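# Insert drive module under blue light and latch it

## Task

Push the drive module fully into the slot in the drive row that sits beneath the blue light, then push its latch handle down until it clicks into a flat, locked position. The module and latch must stay in place by themselves once the robot lets go; then release and move the grippers away.

## Robot and tools

Robot: two six-joint arms with parallel grippers, named left_arm and right_arm. Names are labels only: left_arm stands on the +y side of the table, right_arm on the -y side. Base origins in the scene frame: left_arm at (-0.030, +0.276, 0) m, rotated about +z by quat_wxyz (+0.996, 0, 0, +0.086); right_arm at (-0.004, -0.267, 0) m, quat_wxyz (+0.999, 0, 0, -0.034).

Scene frame: origin on the table surface midway between the arms, +x out over the table, +z up, metres. Each gripper's fingers point along its own +z and close along its y axis. The reported hand point sits between the finger pads, roughly 5 mm short of the tips; the printed position may be slightly wrong, more so when the arm is stretched out.

execute_actions takes "actions", a list holding one item or nothing, plus optional "pictures" (boolean). Three forms: an empty list just reports the state and includes images; {"rows": [...], "steps": n} moves the robot; {"steps": n} with no rows is a pause. A move lasts 5 to 15 control steps of 1/30 s (default 15); a pause lasts up to 300 steps, counted from the previous result and including the time spent replying. Rows: 1 to 15 of them, each played for one step, with the final row held for any remaining steps. Every row is one flat list of 14 numbers covering both arms: left_arm's six joints then its gripper opening, then right_arm's six joints then its opening. These are absolute joint targets in radians (not offsets), the same values printed on the Joint positions line. Column order and ranges per arm: waist -2.618..2.618, shoulder 0.000..3.140, elbow -2.967..0.000, forearm roll -1.745..1.745, wrist pitch -1.220..1.220, wrist roll -2.094..2.094. A target beyond a range end by over 0.013 rad, and outside the joint's last reported angle, makes the whole call rejected and nothing moves. True ends can differ from these by up to 0.013 rad; over-range requests are clipped to the end and reported with "joint sent to its limit" (possibly about an earlier action); silence does not prove room remains. The opening number runs from -1 (closed) to +1 (fully open, 0.070 m pad gap); allow at least about 1 s for a full close.

Motion limits: targets move at most 3 rad/s, with 0.6 s to accelerate, all joints of an arm timed to arrive together. Each step's target stays within 0.867 rad of the measured angle, and is scaled back if it would put the hand more than 70 mm from where it is. Arms keep chasing the last row you sent while you think or wait, until everything has nearly stopped or a step is HELD. Results are read 5 steps before an action ends; those steps finish during your reply.

Result lines: the state line gives each hand's position and quat_wxyz in the scene frame. Joint positions lists each arm's six angles (rad) then the pad gap (m). grip_measured is the finger opening on the command scale; to hold something, command about 0.04 below it (less for a lighter grip); readings may be off by about 1 mm. "joint command not followed" means the clearance check changed or blocked targets; HELD marks steps where a row was partly or wholly not sent. Joint torques are per-joint drive outputs in Joint positions order, noisy and offset, not a clean contact measure. MOTOR HOT appears from 65 °C; at 80 °C an OVER-TEMPERATURE FAULT drops that arm until it cools. A TORQUE FAULT (contact torque reaching the load limit: 21.6 N m for the first three joints, 7.52 N m for the wrist joints, though wrist motors only deliver about 4 N m) stops the arm for 10 s and discards the rest of the call.

zoom_image: "camera" is one of cam_high, cam_low, cam_left_wrist, cam_right_wrist; "region" is [x0, y0, x1, y1] in pixels of that camera's latest full 672x504 image, origin top-left, at most 504x504. show_instructions shows the reference pages; read_manual returns licence text; neither moves anything. finished_scene takes "scene" (the current scene number) and ends it irreversibly, then grades it.

Suggested order: look and zoom to find the drive row, the blue light and the module; grasp the module, align it with the slot and push it fully home; release, then press the latch handle down with a closed gripper until flat and locked; lift away, check the images, and only then finish.

Avoid: dropping or knocking anything off the table, which fails the task; arms colliding or pressing on each other; slams, slips and excessive pushing force; fast closes that squeeze too hard; leaving the module or latch held only by the gripper. Occasional external tugs may disturb a held part or loose objects.

Each tool is called after ">>>" as name(argument=value, ...), one argument or row to a line, values as JSON.

## Session

>>> execute_actions(
  actions=[],
)

Scene clock: 0.00 s of 6000.00 s.
left_arm: end_effector_position=(+0.1316, +0.6174, +0.2642) grip_measured=+1.00 end_effector_quat_wxyz=(+0.037, -0.153, +0.944, +0.289) | right_arm: end_effector_position=(+0.4785, +0.1560, +0.2392) grip_measured=+0.98 end_effector_quat_wxyz=(+0.565, -0.256, +0.768, +0.158)
Joint positions: left_arm=[ 0.747  1.526 -1.517  0.389  1.195  0.537  0.07 ] | right_arm=[ 0.847  2.135 -1.831 -1.044  0.204  1.043  0.069]
Joint torques (N m, as the arm reports them, + toward a larger angle): no reading
camera_calibration (this result's frames):
cam_left_wrist: T_world_to_cam=[[0.321944, -0.782276, -0.533289, 0.581963], [-0.763019, -0.547855, 0.343012, 0.340921], [-0.560495, 0.296479, -0.77327, 0.216053], [0, 0, 0, 1]] pos_world=[0.193865, 0.577976, 0.360482]
cam_right_wrist: T_world_to_cam=[[0.568121, -0.821203, 0.0535149, -0.157619], [-0.634627, -0.478588, -0.606797, 0.517822], [0.523915, 0.310773, -0.793053, 0.0152718], [0, 0, 0, 1]] pos_world=[0.410169, 0.11364, 0.334759]

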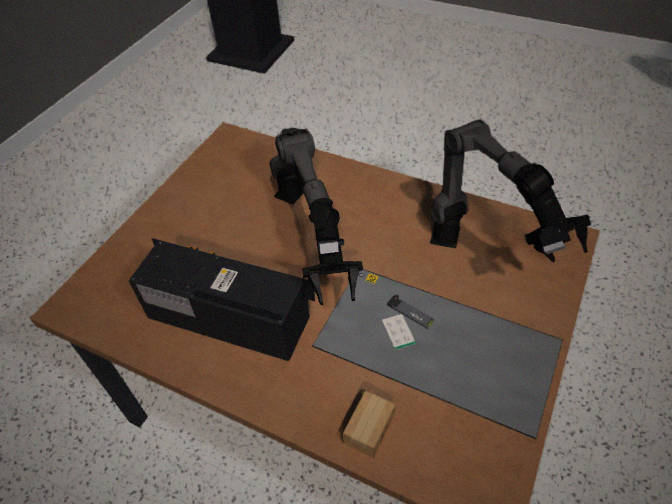

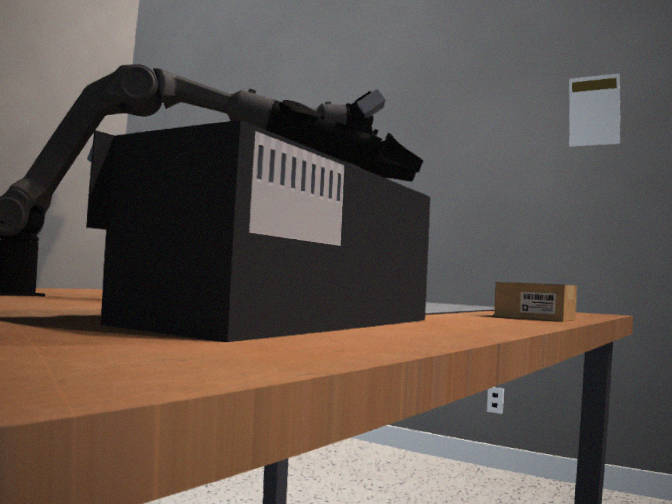

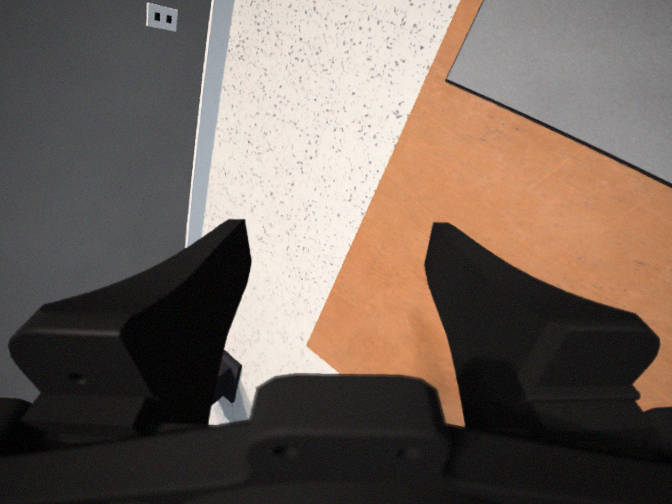

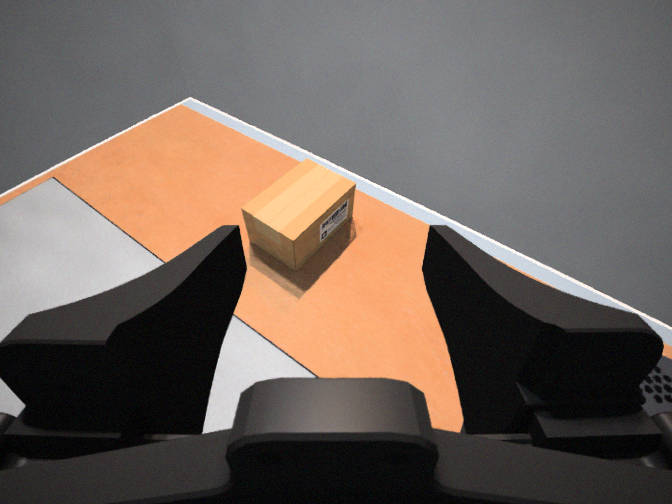

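>>> show_instructions(
)

>>> zoom_image(
  camera="cam_high",
  region=[120,220,460,380],
)

Reference images for this scene: manual page 1, manual page 2, manual page 3, manual page 4, manual page 5, manual page 6.

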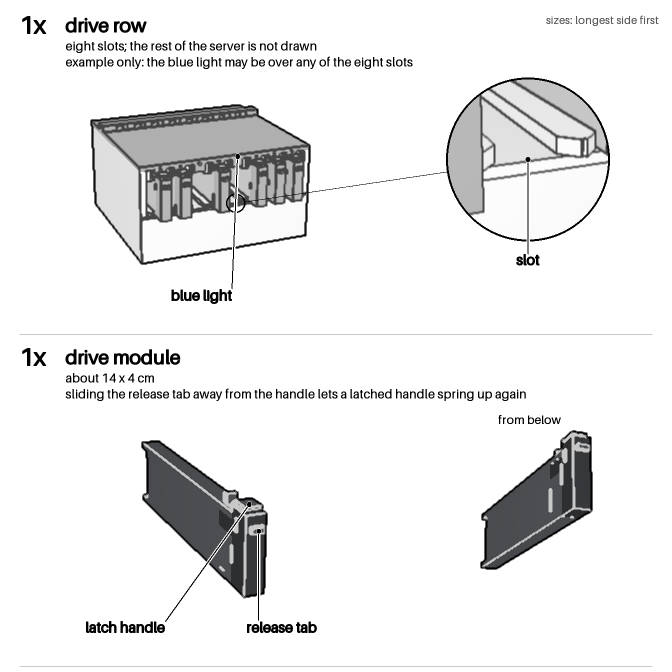

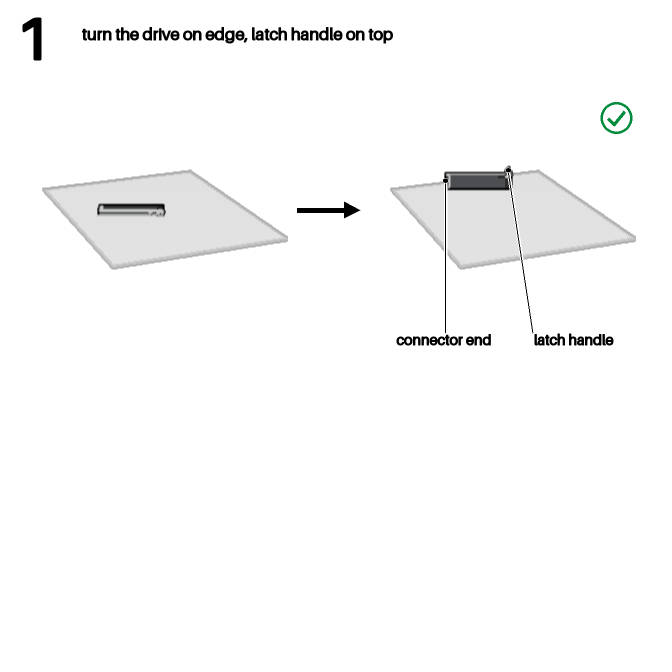

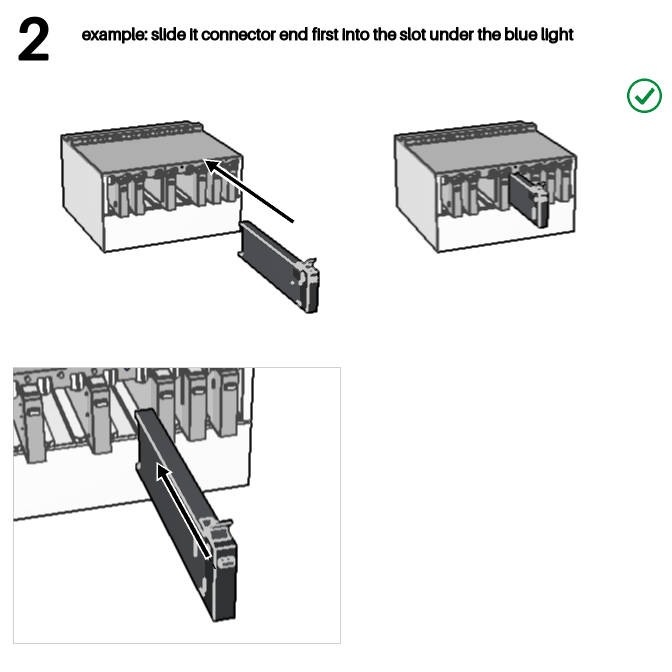

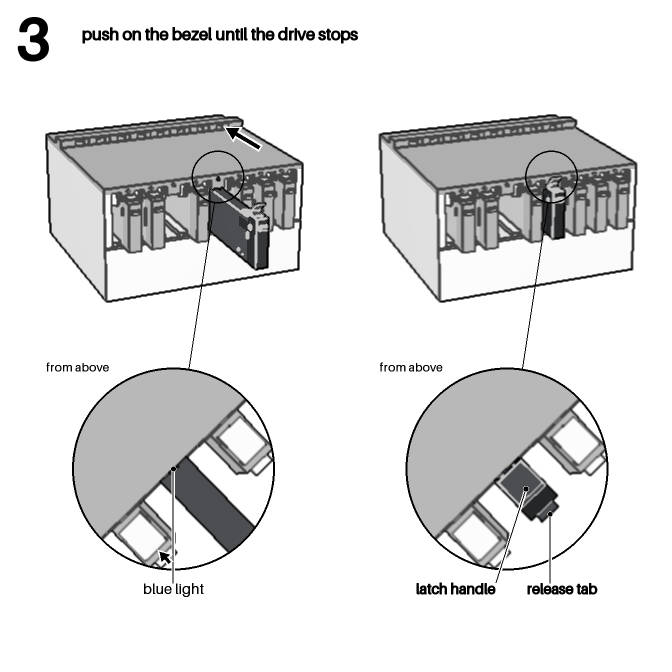

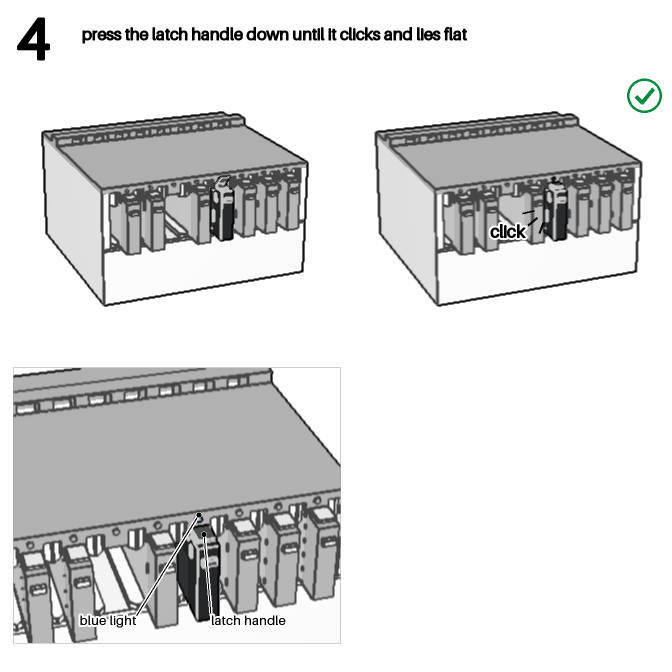

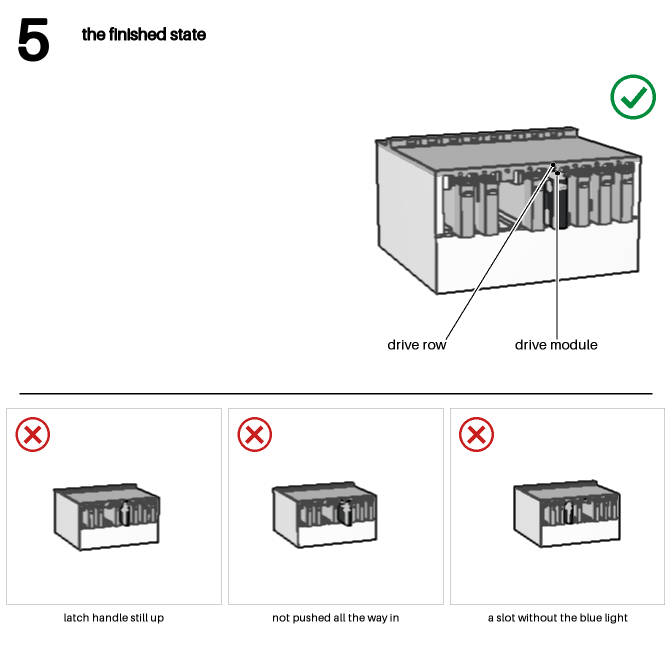

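Region (120, 220, 460, 380) of cam_high's 672x504 image, scaled by 1.482, with more detail than that image has; it fills the top 237 rows of this view, and the rest is white.

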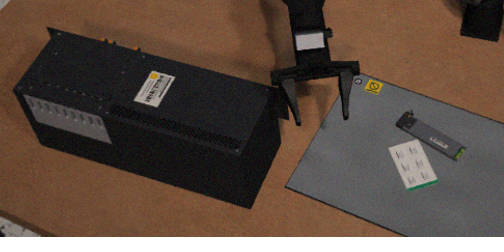

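>>> execute_actions(
  actions=[
    {"rows":[[0.747,1.526,-1.517,0.389,1.195,0.537,1,1.5,1.7292,-0.4596,0,-1.182,-1.571,1]],"steps":15},
  ],
)

>>> execute_actions(
  actions=[
    {"rows":[[-0.22,1.683,-1.398,0,1.2,0,1,1.5,1.7292,-0.4596,0,-1.182,-1.571,1]],"steps":15},
  ],
)

>>> execute_actions(
  actions=[
    {"steps":45},
  ],
  pictures=true,
)

Scene clock: 2.57 s of 6000.00 s.
left_arm: end_effector_position=(+0.1317, +0.6174, +0.2642) grip_measured=+1.00 end_effector_quat_wxyz=(+0.037, -0.154, +0.944, +0.289) | right_arm: end_effector_position=(+0.3766, +0.2221, +0.2232) grip_measured=+0.98 end_effector_quat_wxyz=(+0.523, -0.357, +0.733, +0.251)
Joint positions: left_arm=[ 0.747  1.526 -1.517  0.389  1.195  0.537  0.07 ] | right_arm=[ 0.98   2.054 -1.643 -0.855  0.015  0.854  0.069]
Joint torques (N m, as the arm reports them, + toward a larger angle): left_arm=[-0.17 -3.92 -4.1   0.12 -0.75 -0.12] | right_arm=[ 0.18 -8.56 -3.19  0.2  -0.6  -0.19]
Steps of this call (steps 1 to 67: nothing new was sent; steps 68 to 77: the first 10 steps of this action). Readings (joint positions):
68: left_arm=[0.747 1.526 -1.517 0.389 1.195 0.537] | right_arm=[0.847 2.135 -1.831 -1.044 0.204 1.043]
69: left_arm=[0.747 1.526 -1.517 0.389 1.195 0.537] | right_arm=[0.849 2.134 -1.828 -1.041 0.202 1.040]
71: left_arm=[0.747 1.526 -1.517 0.389 1.195 0.537] | right_arm=[0.866 2.124 -1.804 -1.016 0.179 1.015]
75: left_arm=[0.747 1.526 -1.517 0.389 1.195 0.537] | right_arm=[0.943 2.078 -1.700 -0.912 0.072 0.911]
77: the state above

Scene clock: 3.07 s of 6000.00 s.
left_arm: end_effector_position=(+0.2110, +0.5636, +0.2369) grip_measured=+1.00 end_effector_quat_wxyz=(+0.085, -0.116, +0.963, +0.228) | right_arm: end_effector_position=(+0.1632, +0.2518, +0.1866) grip_measured=+0.98 end_effector_quat_wxyz=(-0.491, +0.508, -0.588, -0.394)
Joint positions: left_arm=[ 0.538  1.56  -1.492  0.3    1.195  0.415  0.07 ] | right_arm=[ 1.24   1.892 -1.1   -0.428 -0.531  0.293  0.069]
Joint torques (N m, as the arm reports them, + toward a larger angle): left_arm=[-0.2  -3.22 -3.42  0.09 -0.42 -0.36] | right_arm=[ 0.1  -7.6  -2.95  0.33 -0.87 -0.3 ]
Steps of this call (steps 1 to 5: the last 5 steps of your previous action; steps 6 to 15: the first 10 steps of this action). Readings (joint positions):
6: left_arm=[0.747 1.526 -1.517 0.389 1.195 0.537] | right_arm=[1.088 1.987 -1.452 -0.678 -0.176 0.663]
7: left_arm=[0.744 1.526 -1.517 0.388 1.195 0.536] | right_arm=[1.106 1.976 -1.417 -0.649 -0.211 0.628]
9: left_arm=[0.720 1.529 -1.515 0.377 1.195 0.521] | right_arm=[1.140 1.955 -1.343 -0.593 -0.285 0.554]
13: left_arm=[0.606 1.549 -1.500 0.326 1.195 0.452] | right_arm=[1.207 1.913 -1.182 -0.483 -0.448 0.389]
15: the state above

Scene clock: 4.57 s of 6000.00 s.
left_arm: end_effector_position=(+0.3273, +0.2587, +0.1528) grip_measured=+1.00 end_effector_quat_wxyz=(+0.086, +0.024, +0.996, -0.002) | right_arm: end_effector_position=(+0.0536, +0.1491, +0.1719) grip_measured=+0.98 end_effector_quat_wxyz=(+0.705, -0.706, +0.049, -0.049)
Joint positions: left_arm=[-0.22   1.683 -1.397  0.     1.2   -0.     0.07 ] | right_arm=[ 1.5    1.729 -0.46   0.    -1.182 -1.571  0.069]
Joint torques (N m, as the arm reports them, + toward a larger angle): left_arm=[ 0.04 -4.5  -4.06 -0.05 -0.16  0.13] | right_arm=[ 0.4  -5.31 -1.93  0.17 -0.87  0.05]
Kept back: nothing.
Steps of this call (steps 1 to 5: the last 5 steps of your previous action; steps 6 to 45: the robot went on to your last target). Readings (joint positions):
1: left_arm=[0.505 1.565 -1.487 0.287 1.195 0.397] | right_arm=[1.257 1.882 -1.059 -0.401 -0.573 0.241]
2: left_arm=[0.471 1.571 -1.483 0.273 1.195 0.379] | right_arm=[1.273 1.872 -1.018 -0.374 -0.614 0.187]
4: left_arm=[0.405 1.582 -1.475 0.247 1.195 0.343] | right_arm=[1.306 1.851 -0.938 -0.320 -0.695 0.068]
8: left_arm=[0.271 1.603 -1.459 0.195 1.195 0.270] | right_arm=[1.366 1.813 -0.788 -0.220 -0.848 -0.214]
45: the state above
All arms were judged still, so your last target was given up. Only a new action makes them travel on or press farther. Fingers that are still opening or closing keep moving.
camera_calibration (this result's frames):
cam_left_wrist: T_world_to_cam=[[-0.0361689, -0.999344, 0.0018635, 0.270499], [-0.903324, 0.0334911, 0.427649, 0.214462], [-0.427431, 0.0137842, -0.903943, 0.395455], [0, 0, 0, 1]] pos_world=[0.372542, 0.257688, 0.26525]
cam_right_wrist: T_world_to_cam=[[-0.00492356, -0.00542406, 0.999973, -0.171854], [0.738739, -0.673991, -0.0000185397, 0.0553001], [0.673973, 0.738719, 0.0073254, -0.0227547], [0, 0, 0, 1]] pos_world=[-0.0263624, 0.053149, 0.172017]

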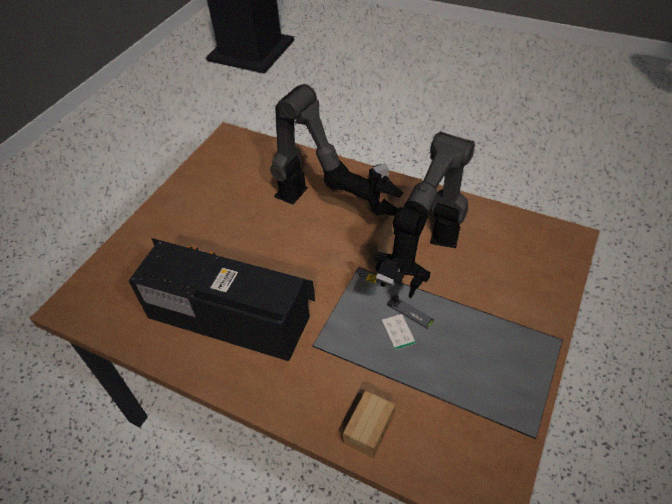

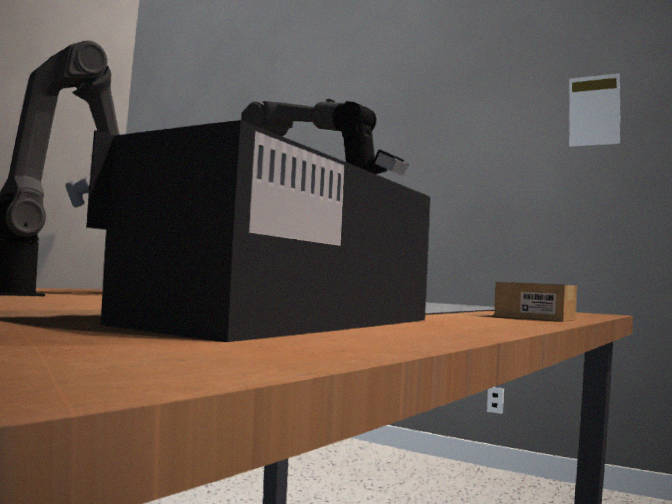

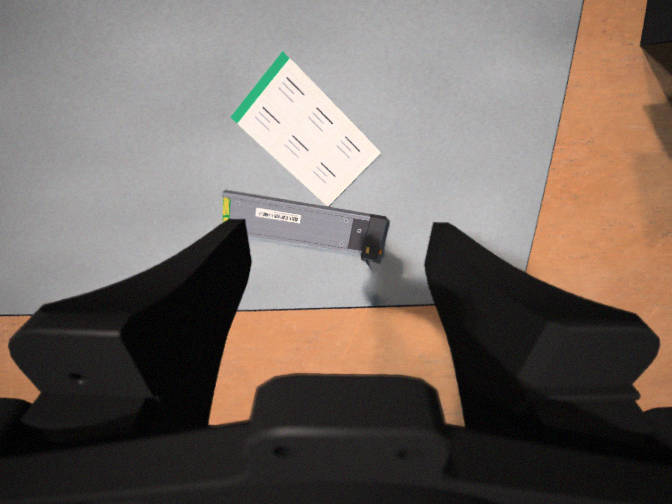

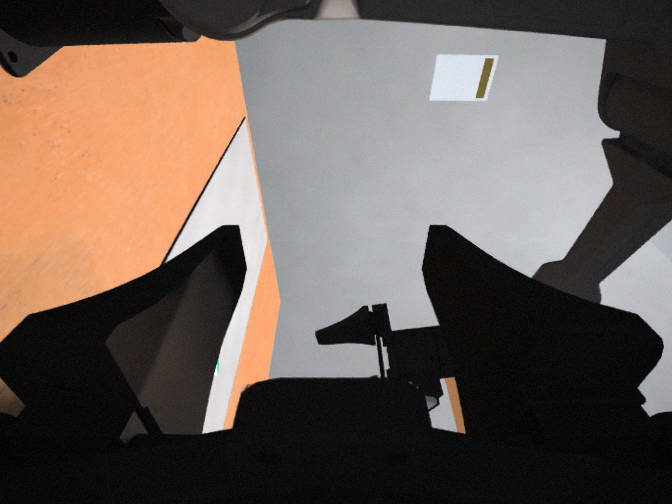

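>>> execute_actions(
  actions=[
    {"rows":[[-0.057,1.764,-1.133,0,1.028,1.9,1,1.5,1.7292,-0.4596,0,-1.182,-1.571,1]],"steps":15},
  ],
)

>>> execute_actions(
  actions=[
    {"steps":30},
  ],
  pictures=true,
)

Scene clock: 5.27 s of 6000.00 s.
left_arm: end_effector_position=(+0.3202, +0.2740, +0.1276) grip_measured=+1.00 end_effector_quat_wxyz=(+0.064, +0.121, +0.991, +0.008) | right_arm: end_effector_position=(+0.0535, +0.1491, +0.1719) grip_measured=+0.98 end_effector_quat_wxyz=(+0.705, -0.706, +0.049, -0.049)
Joint positions: left_arm=[-0.177  1.704 -1.328  0.     1.154  0.239  0.07 ] | right_arm=[ 1.5    1.729 -0.46   0.    -1.182 -1.571  0.069]
Joint torques (N m, as the arm reports them, + toward a larger angle): left_arm=[ 0.61 -3.52 -2.99 -0.14 -0.4   0.52] | right_arm=[ 0.42 -5.25 -1.93  0.14 -0.9  -0.11]
Steps of this call (steps 1 to 11: nothing new was sent; steps 12 to 21: the first 10 steps of this action). Readings (joint positions):
12: left_arm=[-0.220 1.683 -1.398 0.000 1.200 0.000] | right_arm=[1.500 1.729 -0.460 0.000 -1.182 -1.571]
13: left_arm=[-0.219 1.683 -1.398 0.000 1.200 0.003] | right_arm=[1.500 1.729 -0.460 0.000 -1.182 -1.571]
15: left_arm=[-0.215 1.684 -1.392 0.000 1.195 0.028] | right_arm=[1.500 1.729 -0.460 0.000 -1.182 -1.571]
19: left_arm=[-0.193 1.695 -1.355 0.000 1.172 0.147] | right_arm=[1.500 1.729 -0.460 0.000 -1.182 -1.571]
21: the state above

Scene clock: 6.27 s of 6000.00 s.
left_arm: end_effector_position=(+0.2852, +0.3121, +0.0600) grip_measured=+1.00 end_effector_quat_wxyz=(-0.000, +0.779, +0.627, -0.000) | right_arm: end_effector_position=(+0.0535, +0.1491, +0.1719) grip_measured=+0.98 end_effector_quat_wxyz=(+0.705, -0.706, +0.049, -0.049)
Joint positions: left_arm=[-0.057  1.764 -1.133 -0.     1.028  1.9    0.07 ] | right_arm=[ 1.5    1.729 -0.46   0.    -1.182 -1.571  0.069]
Joint torques (N m, as the arm reports them, + toward a larger angle): left_arm=[ 0.44 -3.71 -3.06 -0.22 -0.05 -0.3 ] | right_arm=[ 0.47 -5.34 -1.83  0.15 -0.97 -0.1 ]
Kept back: nothing.
Steps of this call (steps 1 to 5: the last 5 steps of your previous action; steps 6 to 30: the robot went on to your last target). Readings (joint positions):
1: left_arm=[-0.167 1.709 -1.312 0.000 1.144 0.293] | right_arm=[1.500 1.729 -0.460 0.000 -1.182 -1.571]
2: left_arm=[-0.157 1.714 -1.295 0.000 1.133 0.353] | right_arm=[1.500 1.729 -0.460 0.000 -1.182 -1.571]
4: left_arm=[-0.135 1.725 -1.261 0.000 1.111 0.490] | right_arm=[1.500 1.729 -0.460 0.000 -1.182 -1.571]
8: left_arm=[-0.103 1.741 -1.208 0.000 1.077 0.828] | right_arm=[1.500 1.729 -0.460 0.000 -1.182 -1.571]
30: the state above
camera_calibration (this result's frames):
cam_left_wrist: T_world_to_cam=[[-0.97947, 0.201587, 0.00100028, 0.21686], [0.165397, 0.800777, 0.575674, -0.338817], [0.115247, 0.564021, -0.817679, -0.0387948], [0, 0, 0, 1]] pos_world=[0.272918, 0.249482, 0.16311]
cam_right_wrist: T_world_to_cam=[[-0.00529182, -0.00537312, 0.999972, -0.171842], [0.738774, -0.673953, 0.000288231, 0.0552577], [0.673932, 0.738755, 0.00753596, -0.0227817], [0, 0, 0, 1]] pos_world=[-0.0263789, 0.0531479, 0.171993]

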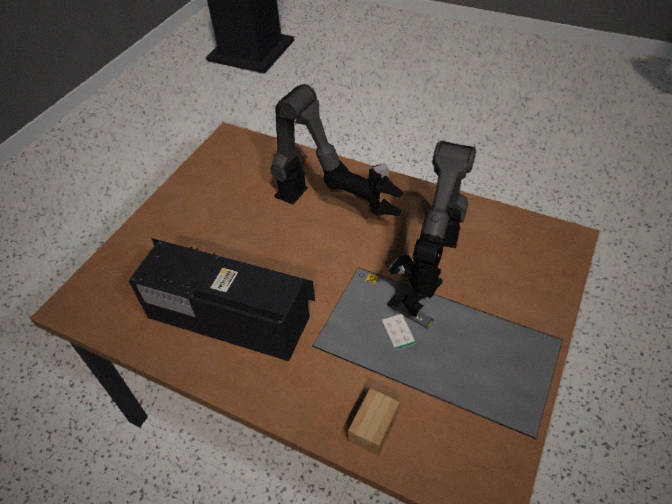

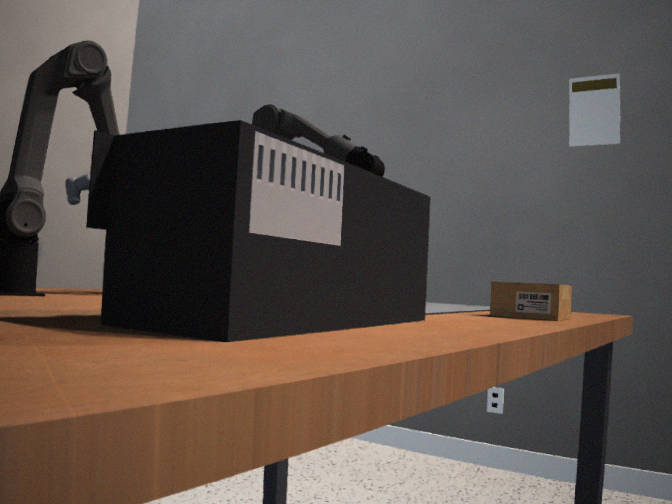

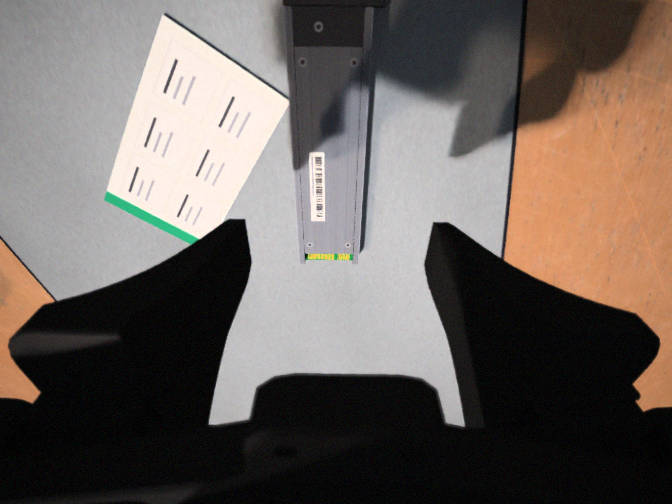

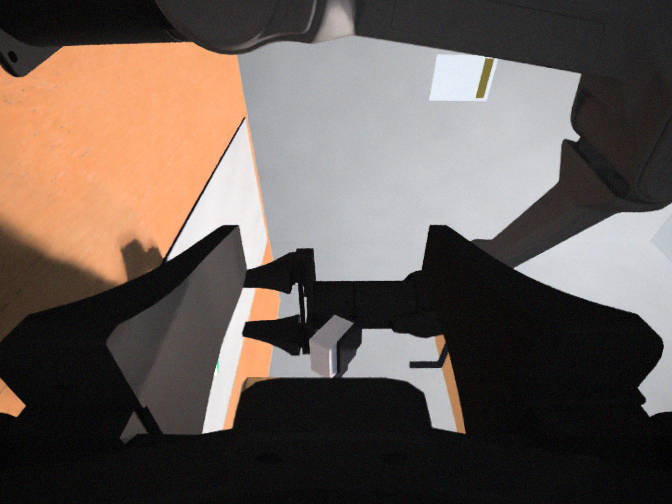

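>>> execute_actions(
  actions=[
    {"rows":[[-0.057,1.859,-1.036,0,0.836,1.9,0.4,1.5,1.7292,-0.4596,0,-1.182,-1.571,1]],"steps":15},
  ],
)

>>> execute_actions(
  actions=[
    {"rows":[[-0.057,1.859,-1.036,0,0.836,1.9,-0.1,1.5,1.7292,-0.4596,0,-1.182,-1.571,1]],"steps":15},
  ],
)

>>> execute_actions(
  actions=[
    {"rows":[[-0.057,1.764,-1.133,0,1.028,1.9,-0.1,1.5,1.7292,-0.4596,0,-1.182,-1.571,1]],"steps":10},
  ],
)

>>> execute_actions(
  actions=[
    {"rows":[[-0.038,1.498,-0.984,0,1.145,0.954,-0.1,1.202,2.229,-0.966,0,-1.176,-1.571,1]],"steps":15},
  ],
)

>>> execute_actions(
  actions=[
    {"steps":30},
  ],
  pictures=true,
)

Scene clock: 7.07 s of 6000.00 s.
left_arm: end_effector_position=(+0.2845, +0.3120, +0.0118) grip_measured=+0.40 end_effector_quat_wxyz=(-0.001, +0.779, +0.628, -0.002) | right_arm: end_effector_position=(+0.0535, +0.1491, +0.1719) grip_measured=+0.98 end_effector_quat_wxyz=(+0.705, -0.706, +0.049, -0.049)
Joint positions: left_arm=[-0.057  1.854 -1.041 -0.     0.85   1.9    0.049] | right_arm=[ 1.5    1.729 -0.46   0.    -1.182 -1.571  0.069]
Joint torques (N m, as the arm reports them, + toward a larger angle): left_arm=[ 0.37 -5.   -3.44 -0.19  0.42 -0.31] | right_arm=[ 0.37 -5.41 -1.72  0.18 -0.95 -0.12]
Steps of this call (steps 1 to 14: the robot went on to your last target; steps 15 to 24: the first 10 steps of this action). Readings (joint positions):
15: left_arm=[-0.057 1.764 -1.133 -0.000 1.028 1.900] | right_arm=[1.500 1.729 -0.460 0.000 -1.182 -1.571]
16: left_arm=[-0.057 1.765 -1.132 -0.000 1.025 1.900] | right_arm=[1.500 1.729 -0.460 0.000 -1.182 -1.571]
18: left_arm=[-0.057 1.777 -1.120 -0.000 1.000 1.900] | right_arm=[1.500 1.729 -0.460 0.000 -1.182 -1.571]
22: left_arm=[-0.057 1.832 -1.063 -0.000 0.889 1.900] | right_arm=[1.500 1.729 -0.460 0.000 -1.182 -1.571]
24: the state above

Scene clock: 7.57 s of 6000.00 s.
left_arm: end_effector_position=(+0.2850, +0.3121, +0.0087) grip_measured=-0.02 end_effector_quat_wxyz=(-0.000, +0.779, +0.628, -0.001) | right_arm: end_effector_position=(+0.0535, +0.1491, +0.1719) grip_measured=+0.98 end_effector_quat_wxyz=(+0.705, -0.706, +0.049, -0.049)
Joint positions: left_arm=[-0.057  1.86  -1.036 -0.     0.836  1.9    0.034] | right_arm=[ 1.5    1.729 -0.46   0.    -1.182 -1.571  0.069]
Joint torques (N m, as the arm reports them, + toward a larger angle): left_arm=[ 0.45 -5.43 -3.29 -0.17  0.47 -0.31] | right_arm=[ 0.43 -5.27 -1.63  0.14 -0.95 -0.12]
Steps of this call (steps 1 to 5: the last 5 steps of your previous action; steps 6 to 15: the first 10 steps of this action). Readings (joint positions):
6: left_arm=[-0.057 1.861 -1.035 -0.000 0.835 1.900] | right_arm=[1.500 1.729 -0.460 0.000 -1.182 -1.571]
7: left_arm=[-0.057 1.861 -1.035 -0.000 0.835 1.900] | right_arm=[1.500 1.729 -0.460 0.000 -1.182 -1.571]
9: left_arm=[-0.057 1.860 -1.035 -0.000 0.835 1.900] | right_arm=[1.500 1.729 -0.460 0.000 -1.182 -1.571]
13: left_arm=[-0.057 1.860 -1.036 -0.000 0.836 1.900] | right_arm=[1.500 1.729 -0.460 0.000 -1.182 -1.571]
15: the state above

Scene clock: 7.90 s of 6000.00 s.
left_arm: end_effector_position=(+0.2852, +0.3121, +0.0212) grip_measured=-0.02 end_effector_quat_wxyz=(-0.001, +0.779, +0.628, -0.002) | right_arm: end_effector_position=(+0.0535, +0.1491, +0.1718) grip_measured=+0.98 end_effector_quat_wxyz=(+0.705, -0.706, +0.049, -0.049)
Joint positions: left_arm=[-0.057  1.836 -1.059 -0.     0.886  1.9    0.034] | right_arm=[ 1.5    1.729 -0.46   0.    -1.182 -1.571  0.069]
Joint torques (N m, as the arm reports them, + toward a larger angle): left_arm=[ 0.41 -6.64 -4.2  -0.17  0.91 -0.28] | right_arm=[ 0.5  -5.29 -1.69  0.15 -0.93 -0.13]
Steps of this call (steps 1 to 5: the last 5 steps of your previous action; steps 6 to 10: the first 5 steps of this action). Readings (joint positions):
6: left_arm=[-0.057 1.859 -1.036 -0.000 0.836 1.900] | right_arm=[1.500 1.729 -0.460 0.000 -1.182 -1.571]
7: left_arm=[-0.057 1.858 -1.037 -0.000 0.839 1.900] | right_arm=[1.500 1.729 -0.460 0.000 -1.182 -1.571]
9: left_arm=[-0.057 1.846 -1.049 -0.000 0.864 1.900] | right_arm=[1.500 1.729 -0.460 0.000 -1.182 -1.571]
10: the state above

Scene clock: 8.40 s of 6000.00 s.
left_arm: end_effector_position=(+0.2618, +0.3109, +0.0847) grip_measured=-0.02 end_effector_quat_wxyz=(-0.001, +0.696, +0.718, -0.002) | right_arm: end_effector_position=(+0.1217, +0.1935, +0.1491) grip_measured=+0.98 end_effector_quat_wxyz=(+0.702, -0.700, +0.094, -0.094)
Joint positions: left_arm=[-0.052  1.655 -1.095 -0.     1.102  1.661  0.034] | right_arm=[ 1.371  1.945 -0.679  0.    -1.181 -1.571  0.069]
Joint torques (N m, as the arm reports them, + toward a larger angle): left_arm=[ 0.44 -4.9  -2.69 -0.12  0.41 -0.71] | right_arm=[-0.76 -5.39 -3.    0.16 -0.69 -0.1 ]
Steps of this call (steps 1 to 5: the last 5 steps of your previous action; steps 6 to 15: the first 10 steps of this action). Readings (joint positions):
6: left_arm=[-0.057 1.764 -1.133 -0.000 1.025 1.900] | right_arm=[1.500 1.729 -0.460 0.000 -1.182 -1.571]
7: left_arm=[-0.057 1.759 -1.134 -0.000 1.033 1.897] | right_arm=[1.499 1.731 -0.461 0.000 -1.182 -1.571]
9: left_arm=[-0.056 1.744 -1.129 -0.000 1.053 1.872] | right_arm=[1.485 1.754 -0.484 0.000 -1.182 -1.571]
13: left_arm=[-0.054 1.690 -1.109 -0.000 1.089 1.754] | right_arm=[1.415 1.870 -0.604 0.000 -1.182 -1.571]
15: the state above

Scene clock: 9.40 s of 6000.00 s.
left_arm: end_effector_position=(+0.2222, +0.3097, +0.1018) grip_measured=-0.02 end_effector_quat_wxyz=(-0.001, +0.398, +0.917, -0.000) | right_arm: end_effector_position=(+0.2247, +0.2244, +0.0998) grip_measured=+0.98 end_effector_quat_wxyz=(+0.690, -0.690, +0.153, -0.153)
Joint positions: left_arm=[-0.038  1.498 -0.984 -0.     1.145  0.954  0.034] | right_arm=[ 1.202  2.229 -0.966  0.    -1.176 -1.571  0.069]
Joint torques (N m, as the arm reports them, + toward a larger angle): left_arm=[ 0.45 -3.63 -3.34 -0.07  0.2   0.15] | right_arm=[ 0.42 -7.9  -1.71 -0.1  -0.95 -0.1 ]
Kept back: nothing.
Steps of this call (steps 1 to 5: the last 5 steps of your previous action; steps 6 to 30: the robot went on to your last target). Readings (joint positions):
1: left_arm=[-0.051 1.636 -1.086 -0.000 1.108 1.607] | right_arm=[1.349 1.981 -0.716 0.000 -1.181 -1.571]
2: left_arm=[-0.050 1.617 -1.077 -0.000 1.114 1.547] | right_arm=[1.328 2.017 -0.752 0.000 -1.180 -1.571]
4: left_arm=[-0.047 1.585 -1.055 -0.000 1.123 1.410] | right_arm=[1.286 2.088 -0.823 0.000 -1.179 -1.571]
8: left_arm=[-0.042 1.537 -1.017 -0.000 1.137 1.167] | right_arm=[1.217 2.204 -0.939 0.000 -1.176 -1.571]
30: the state above
All arms were judged still, so your last target was given up. Only a new action makes them travel on or press farther. Fingers that are still opening or closing keep moving.
camera_calibration (this result's frames):
cam_left_wrist: T_world_to_cam=[[-0.723239, -0.690597, 0.00111883, 0.374946], [-0.563827, 0.59141, 0.576483, -0.123734], [-0.39878, 0.416304, -0.817108, 0.16393], [0, 0, 0, 1]] pos_world=[0.266783, 0.263869, 0.204859]
cam_right_wrist: T_world_to_cam=[[-0.00677779, -0.00410586, 0.999969, -0.0983892], [0.508102, -0.861297, -0.0000925567, 0.0735206], [0.86127, 0.508085, 0.00792388, -0.183636], [0, 0, 0, 1]] pos_world=[0.120137, 0.156222, 0.0998481]

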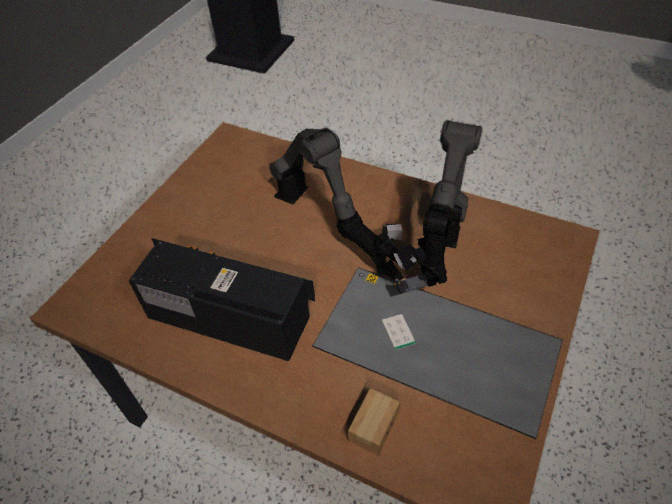

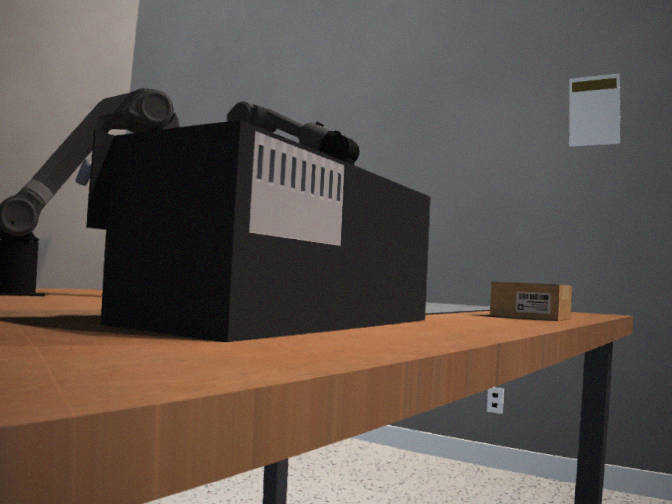

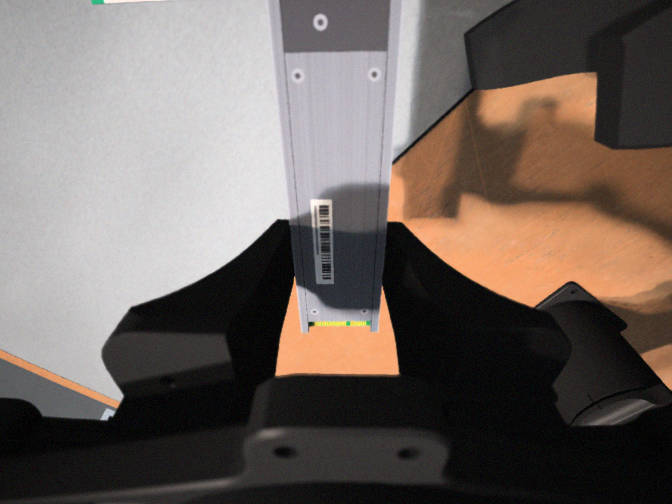

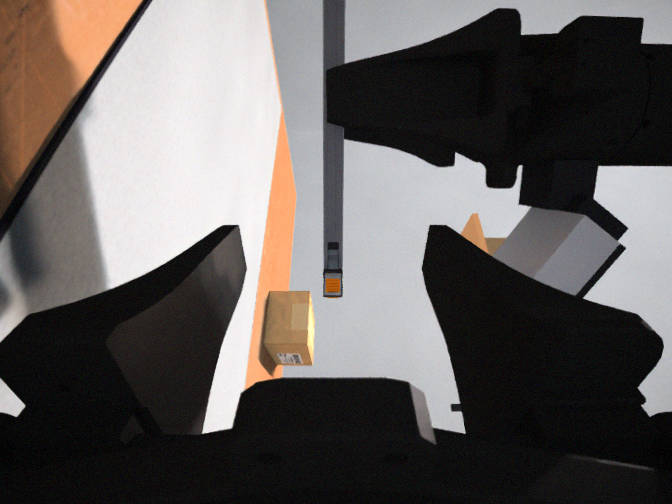

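>>> execute_actions(
  actions=[
    {"rows":[[-0.17,1.36,-0.847,0,1.146,0.822,-0.1,1.202,2.229,-0.966,0,-1.176,-1.571,-0.2]],"steps":15},
  ],
)

>>> execute_actions(
  actions=[
    {"steps":12},
  ],
  pictures=true,
)

Scene clock: 10.07 s of 6000.00 s.
left_arm: end_effector_position=(+0.1844, +0.2759, +0.1016) grip_measured=-0.02 end_effector_quat_wxyz=(-0.001, +0.399, +0.917, -0.001) | right_arm: end_effector_position=(+0.2246, +0.2244, +0.0998) grip_measured=+0.35 end_effector_quat_wxyz=(+0.690, -0.690, +0.153, -0.153)
Joint positions: left_arm=[-0.171  1.358 -0.844 -0.     1.147  0.822  0.034] | right_arm=[ 1.202  2.229 -0.966  0.    -1.176 -1.571  0.047]
Joint torques (N m, as the arm reports them, + toward a larger angle): left_arm=[ 0.9  -2.12 -4.44 -0.09 -0.03  0.03] | right_arm=[ 0.29 -7.67 -1.73 -0.17 -0.95 -0.08]
Steps of this call (steps 1 to 10: nothing new was sent; steps 11 to 20: the first 10 steps of this action). Readings (joint positions):
11: left_arm=[-0.038 1.498 -0.984 -0.000 1.145 0.954] | right_arm=[1.202 2.229 -0.966 0.000 -1.176 -1.571]
12: left_arm=[-0.041 1.495 -0.981 0.000 1.145 0.952] | right_arm=[1.202 2.229 -0.966 0.000 -1.176 -1.571]
14: left_arm=[-0.063 1.471 -0.958 0.000 1.145 0.929] | right_arm=[1.202 2.229 -0.966 0.000 -1.176 -1.571]
18: left_arm=[-0.152 1.378 -0.864 -0.000 1.146 0.839] | right_arm=[1.202 2.229 -0.966 0.000 -1.176 -1.571]
20: the state above

Scene clock: 10.47 s of 6000.00 s.
left_arm: end_effector_position=(+0.1852, +0.2760, +0.1019) grip_measured=-0.02 end_effector_quat_wxyz=(-0.000, +0.398, +0.917, -0.000) | right_arm: end_effector_position=(+0.2246, +0.2244, +0.0998) grip_measured=-0.20 end_effector_quat_wxyz=(+0.690, -0.690, +0.153, -0.153)
Joint positions: left_arm=[-0.17   1.359 -0.847 -0.     1.146  0.822  0.034] | right_arm=[ 1.202  2.229 -0.966  0.    -1.176 -1.571  0.028]
Joint torques (N m, as the arm reports them, + toward a larger angle): left_arm=[ 0.35 -1.72 -4.03 -0.02 -0.18  0.15] | right_arm=[ 0.27 -7.91 -1.67 -0.16 -0.98 -0.07]
Kept back: nothing.
Steps of this call (steps 1 to 5: the last 5 steps of your previous action; steps 6 to 12: the robot went on to your last target). Readings (joint positions):
1: left_arm=[-0.172 1.357 -0.843 -0.000 1.147 0.820] | right_arm=[1.202 2.229 -0.966 0.000 -1.176 -1.571]
2: left_arm=[-0.172 1.357 -0.844 -0.000 1.147 0.820] | right_arm=[1.202 2.229 -0.966 0.000 -1.176 -1.571]
4: left_arm=[-0.171 1.358 -0.846 -0.000 1.147 0.821] | right_arm=[1.202 2.229 -0.966 0.000 -1.176 -1.571]
8: left_arm=[-0.170 1.359 -0.846 -0.000 1.147 0.821] | right_arm=[1.202 2.229 -0.966 0.000 -1.176 -1.571]
12: the state above
camera_calibration (this result's frames):
cam_left_wrist: T_world_to_cam=[[-0.723254, -0.690582, 0.000919513, 0.324951], [-0.563911, 0.591357, 0.576455, -0.124679], [-0.398633, 0.416405, -0.817128, 0.16323], [0, 0, 0, 1]] pos_world=[0.229783, 0.230165, 0.204953]
cam_right_wrist: T_world_to_cam=[[-0.00692701, -0.00412845, 0.999967, -0.0983541], [0.508366, -0.861141, -0.0000337237, 0.0734499], [0.861113, 0.508349, 0.0080639, -0.183597], [0, 0, 0, 1]] pos_world=[0.120077, 0.156176, 0.0998338]

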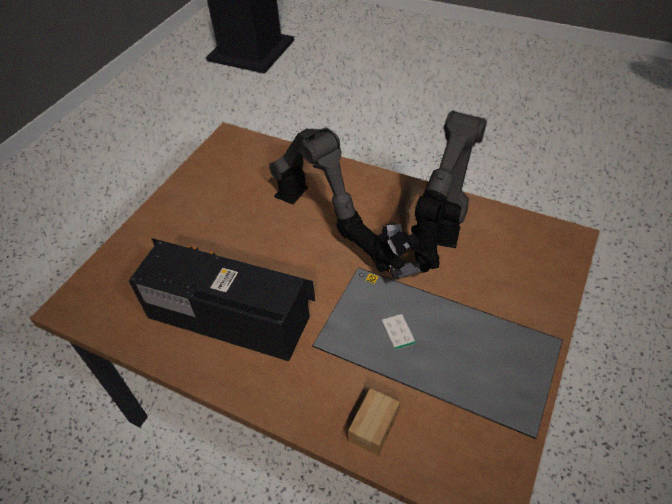

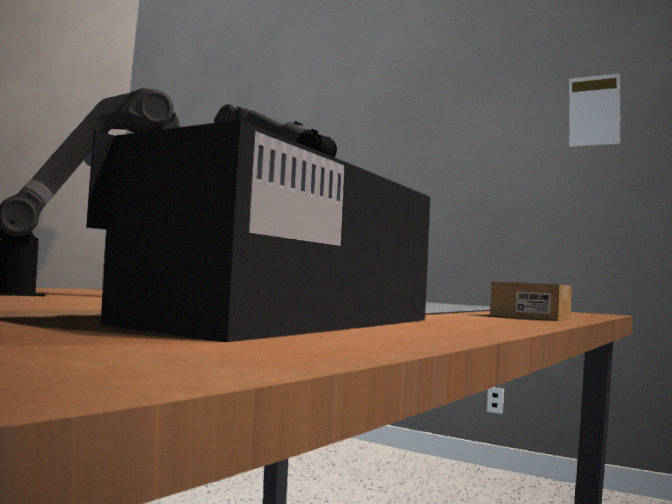

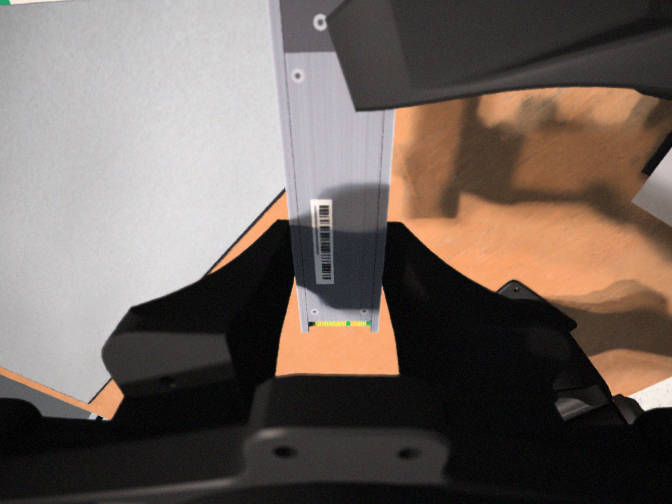

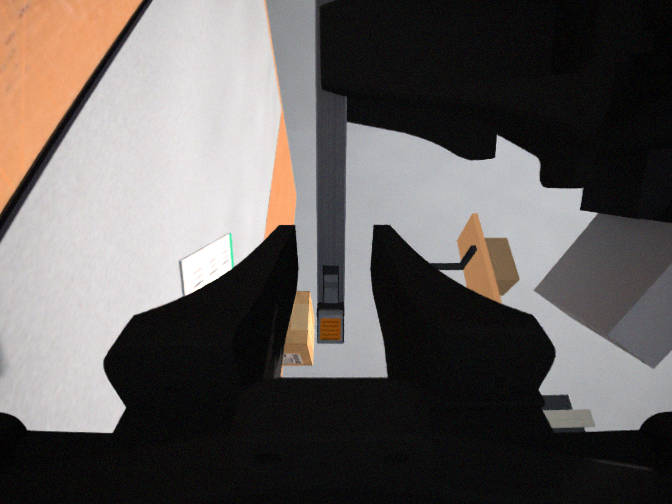

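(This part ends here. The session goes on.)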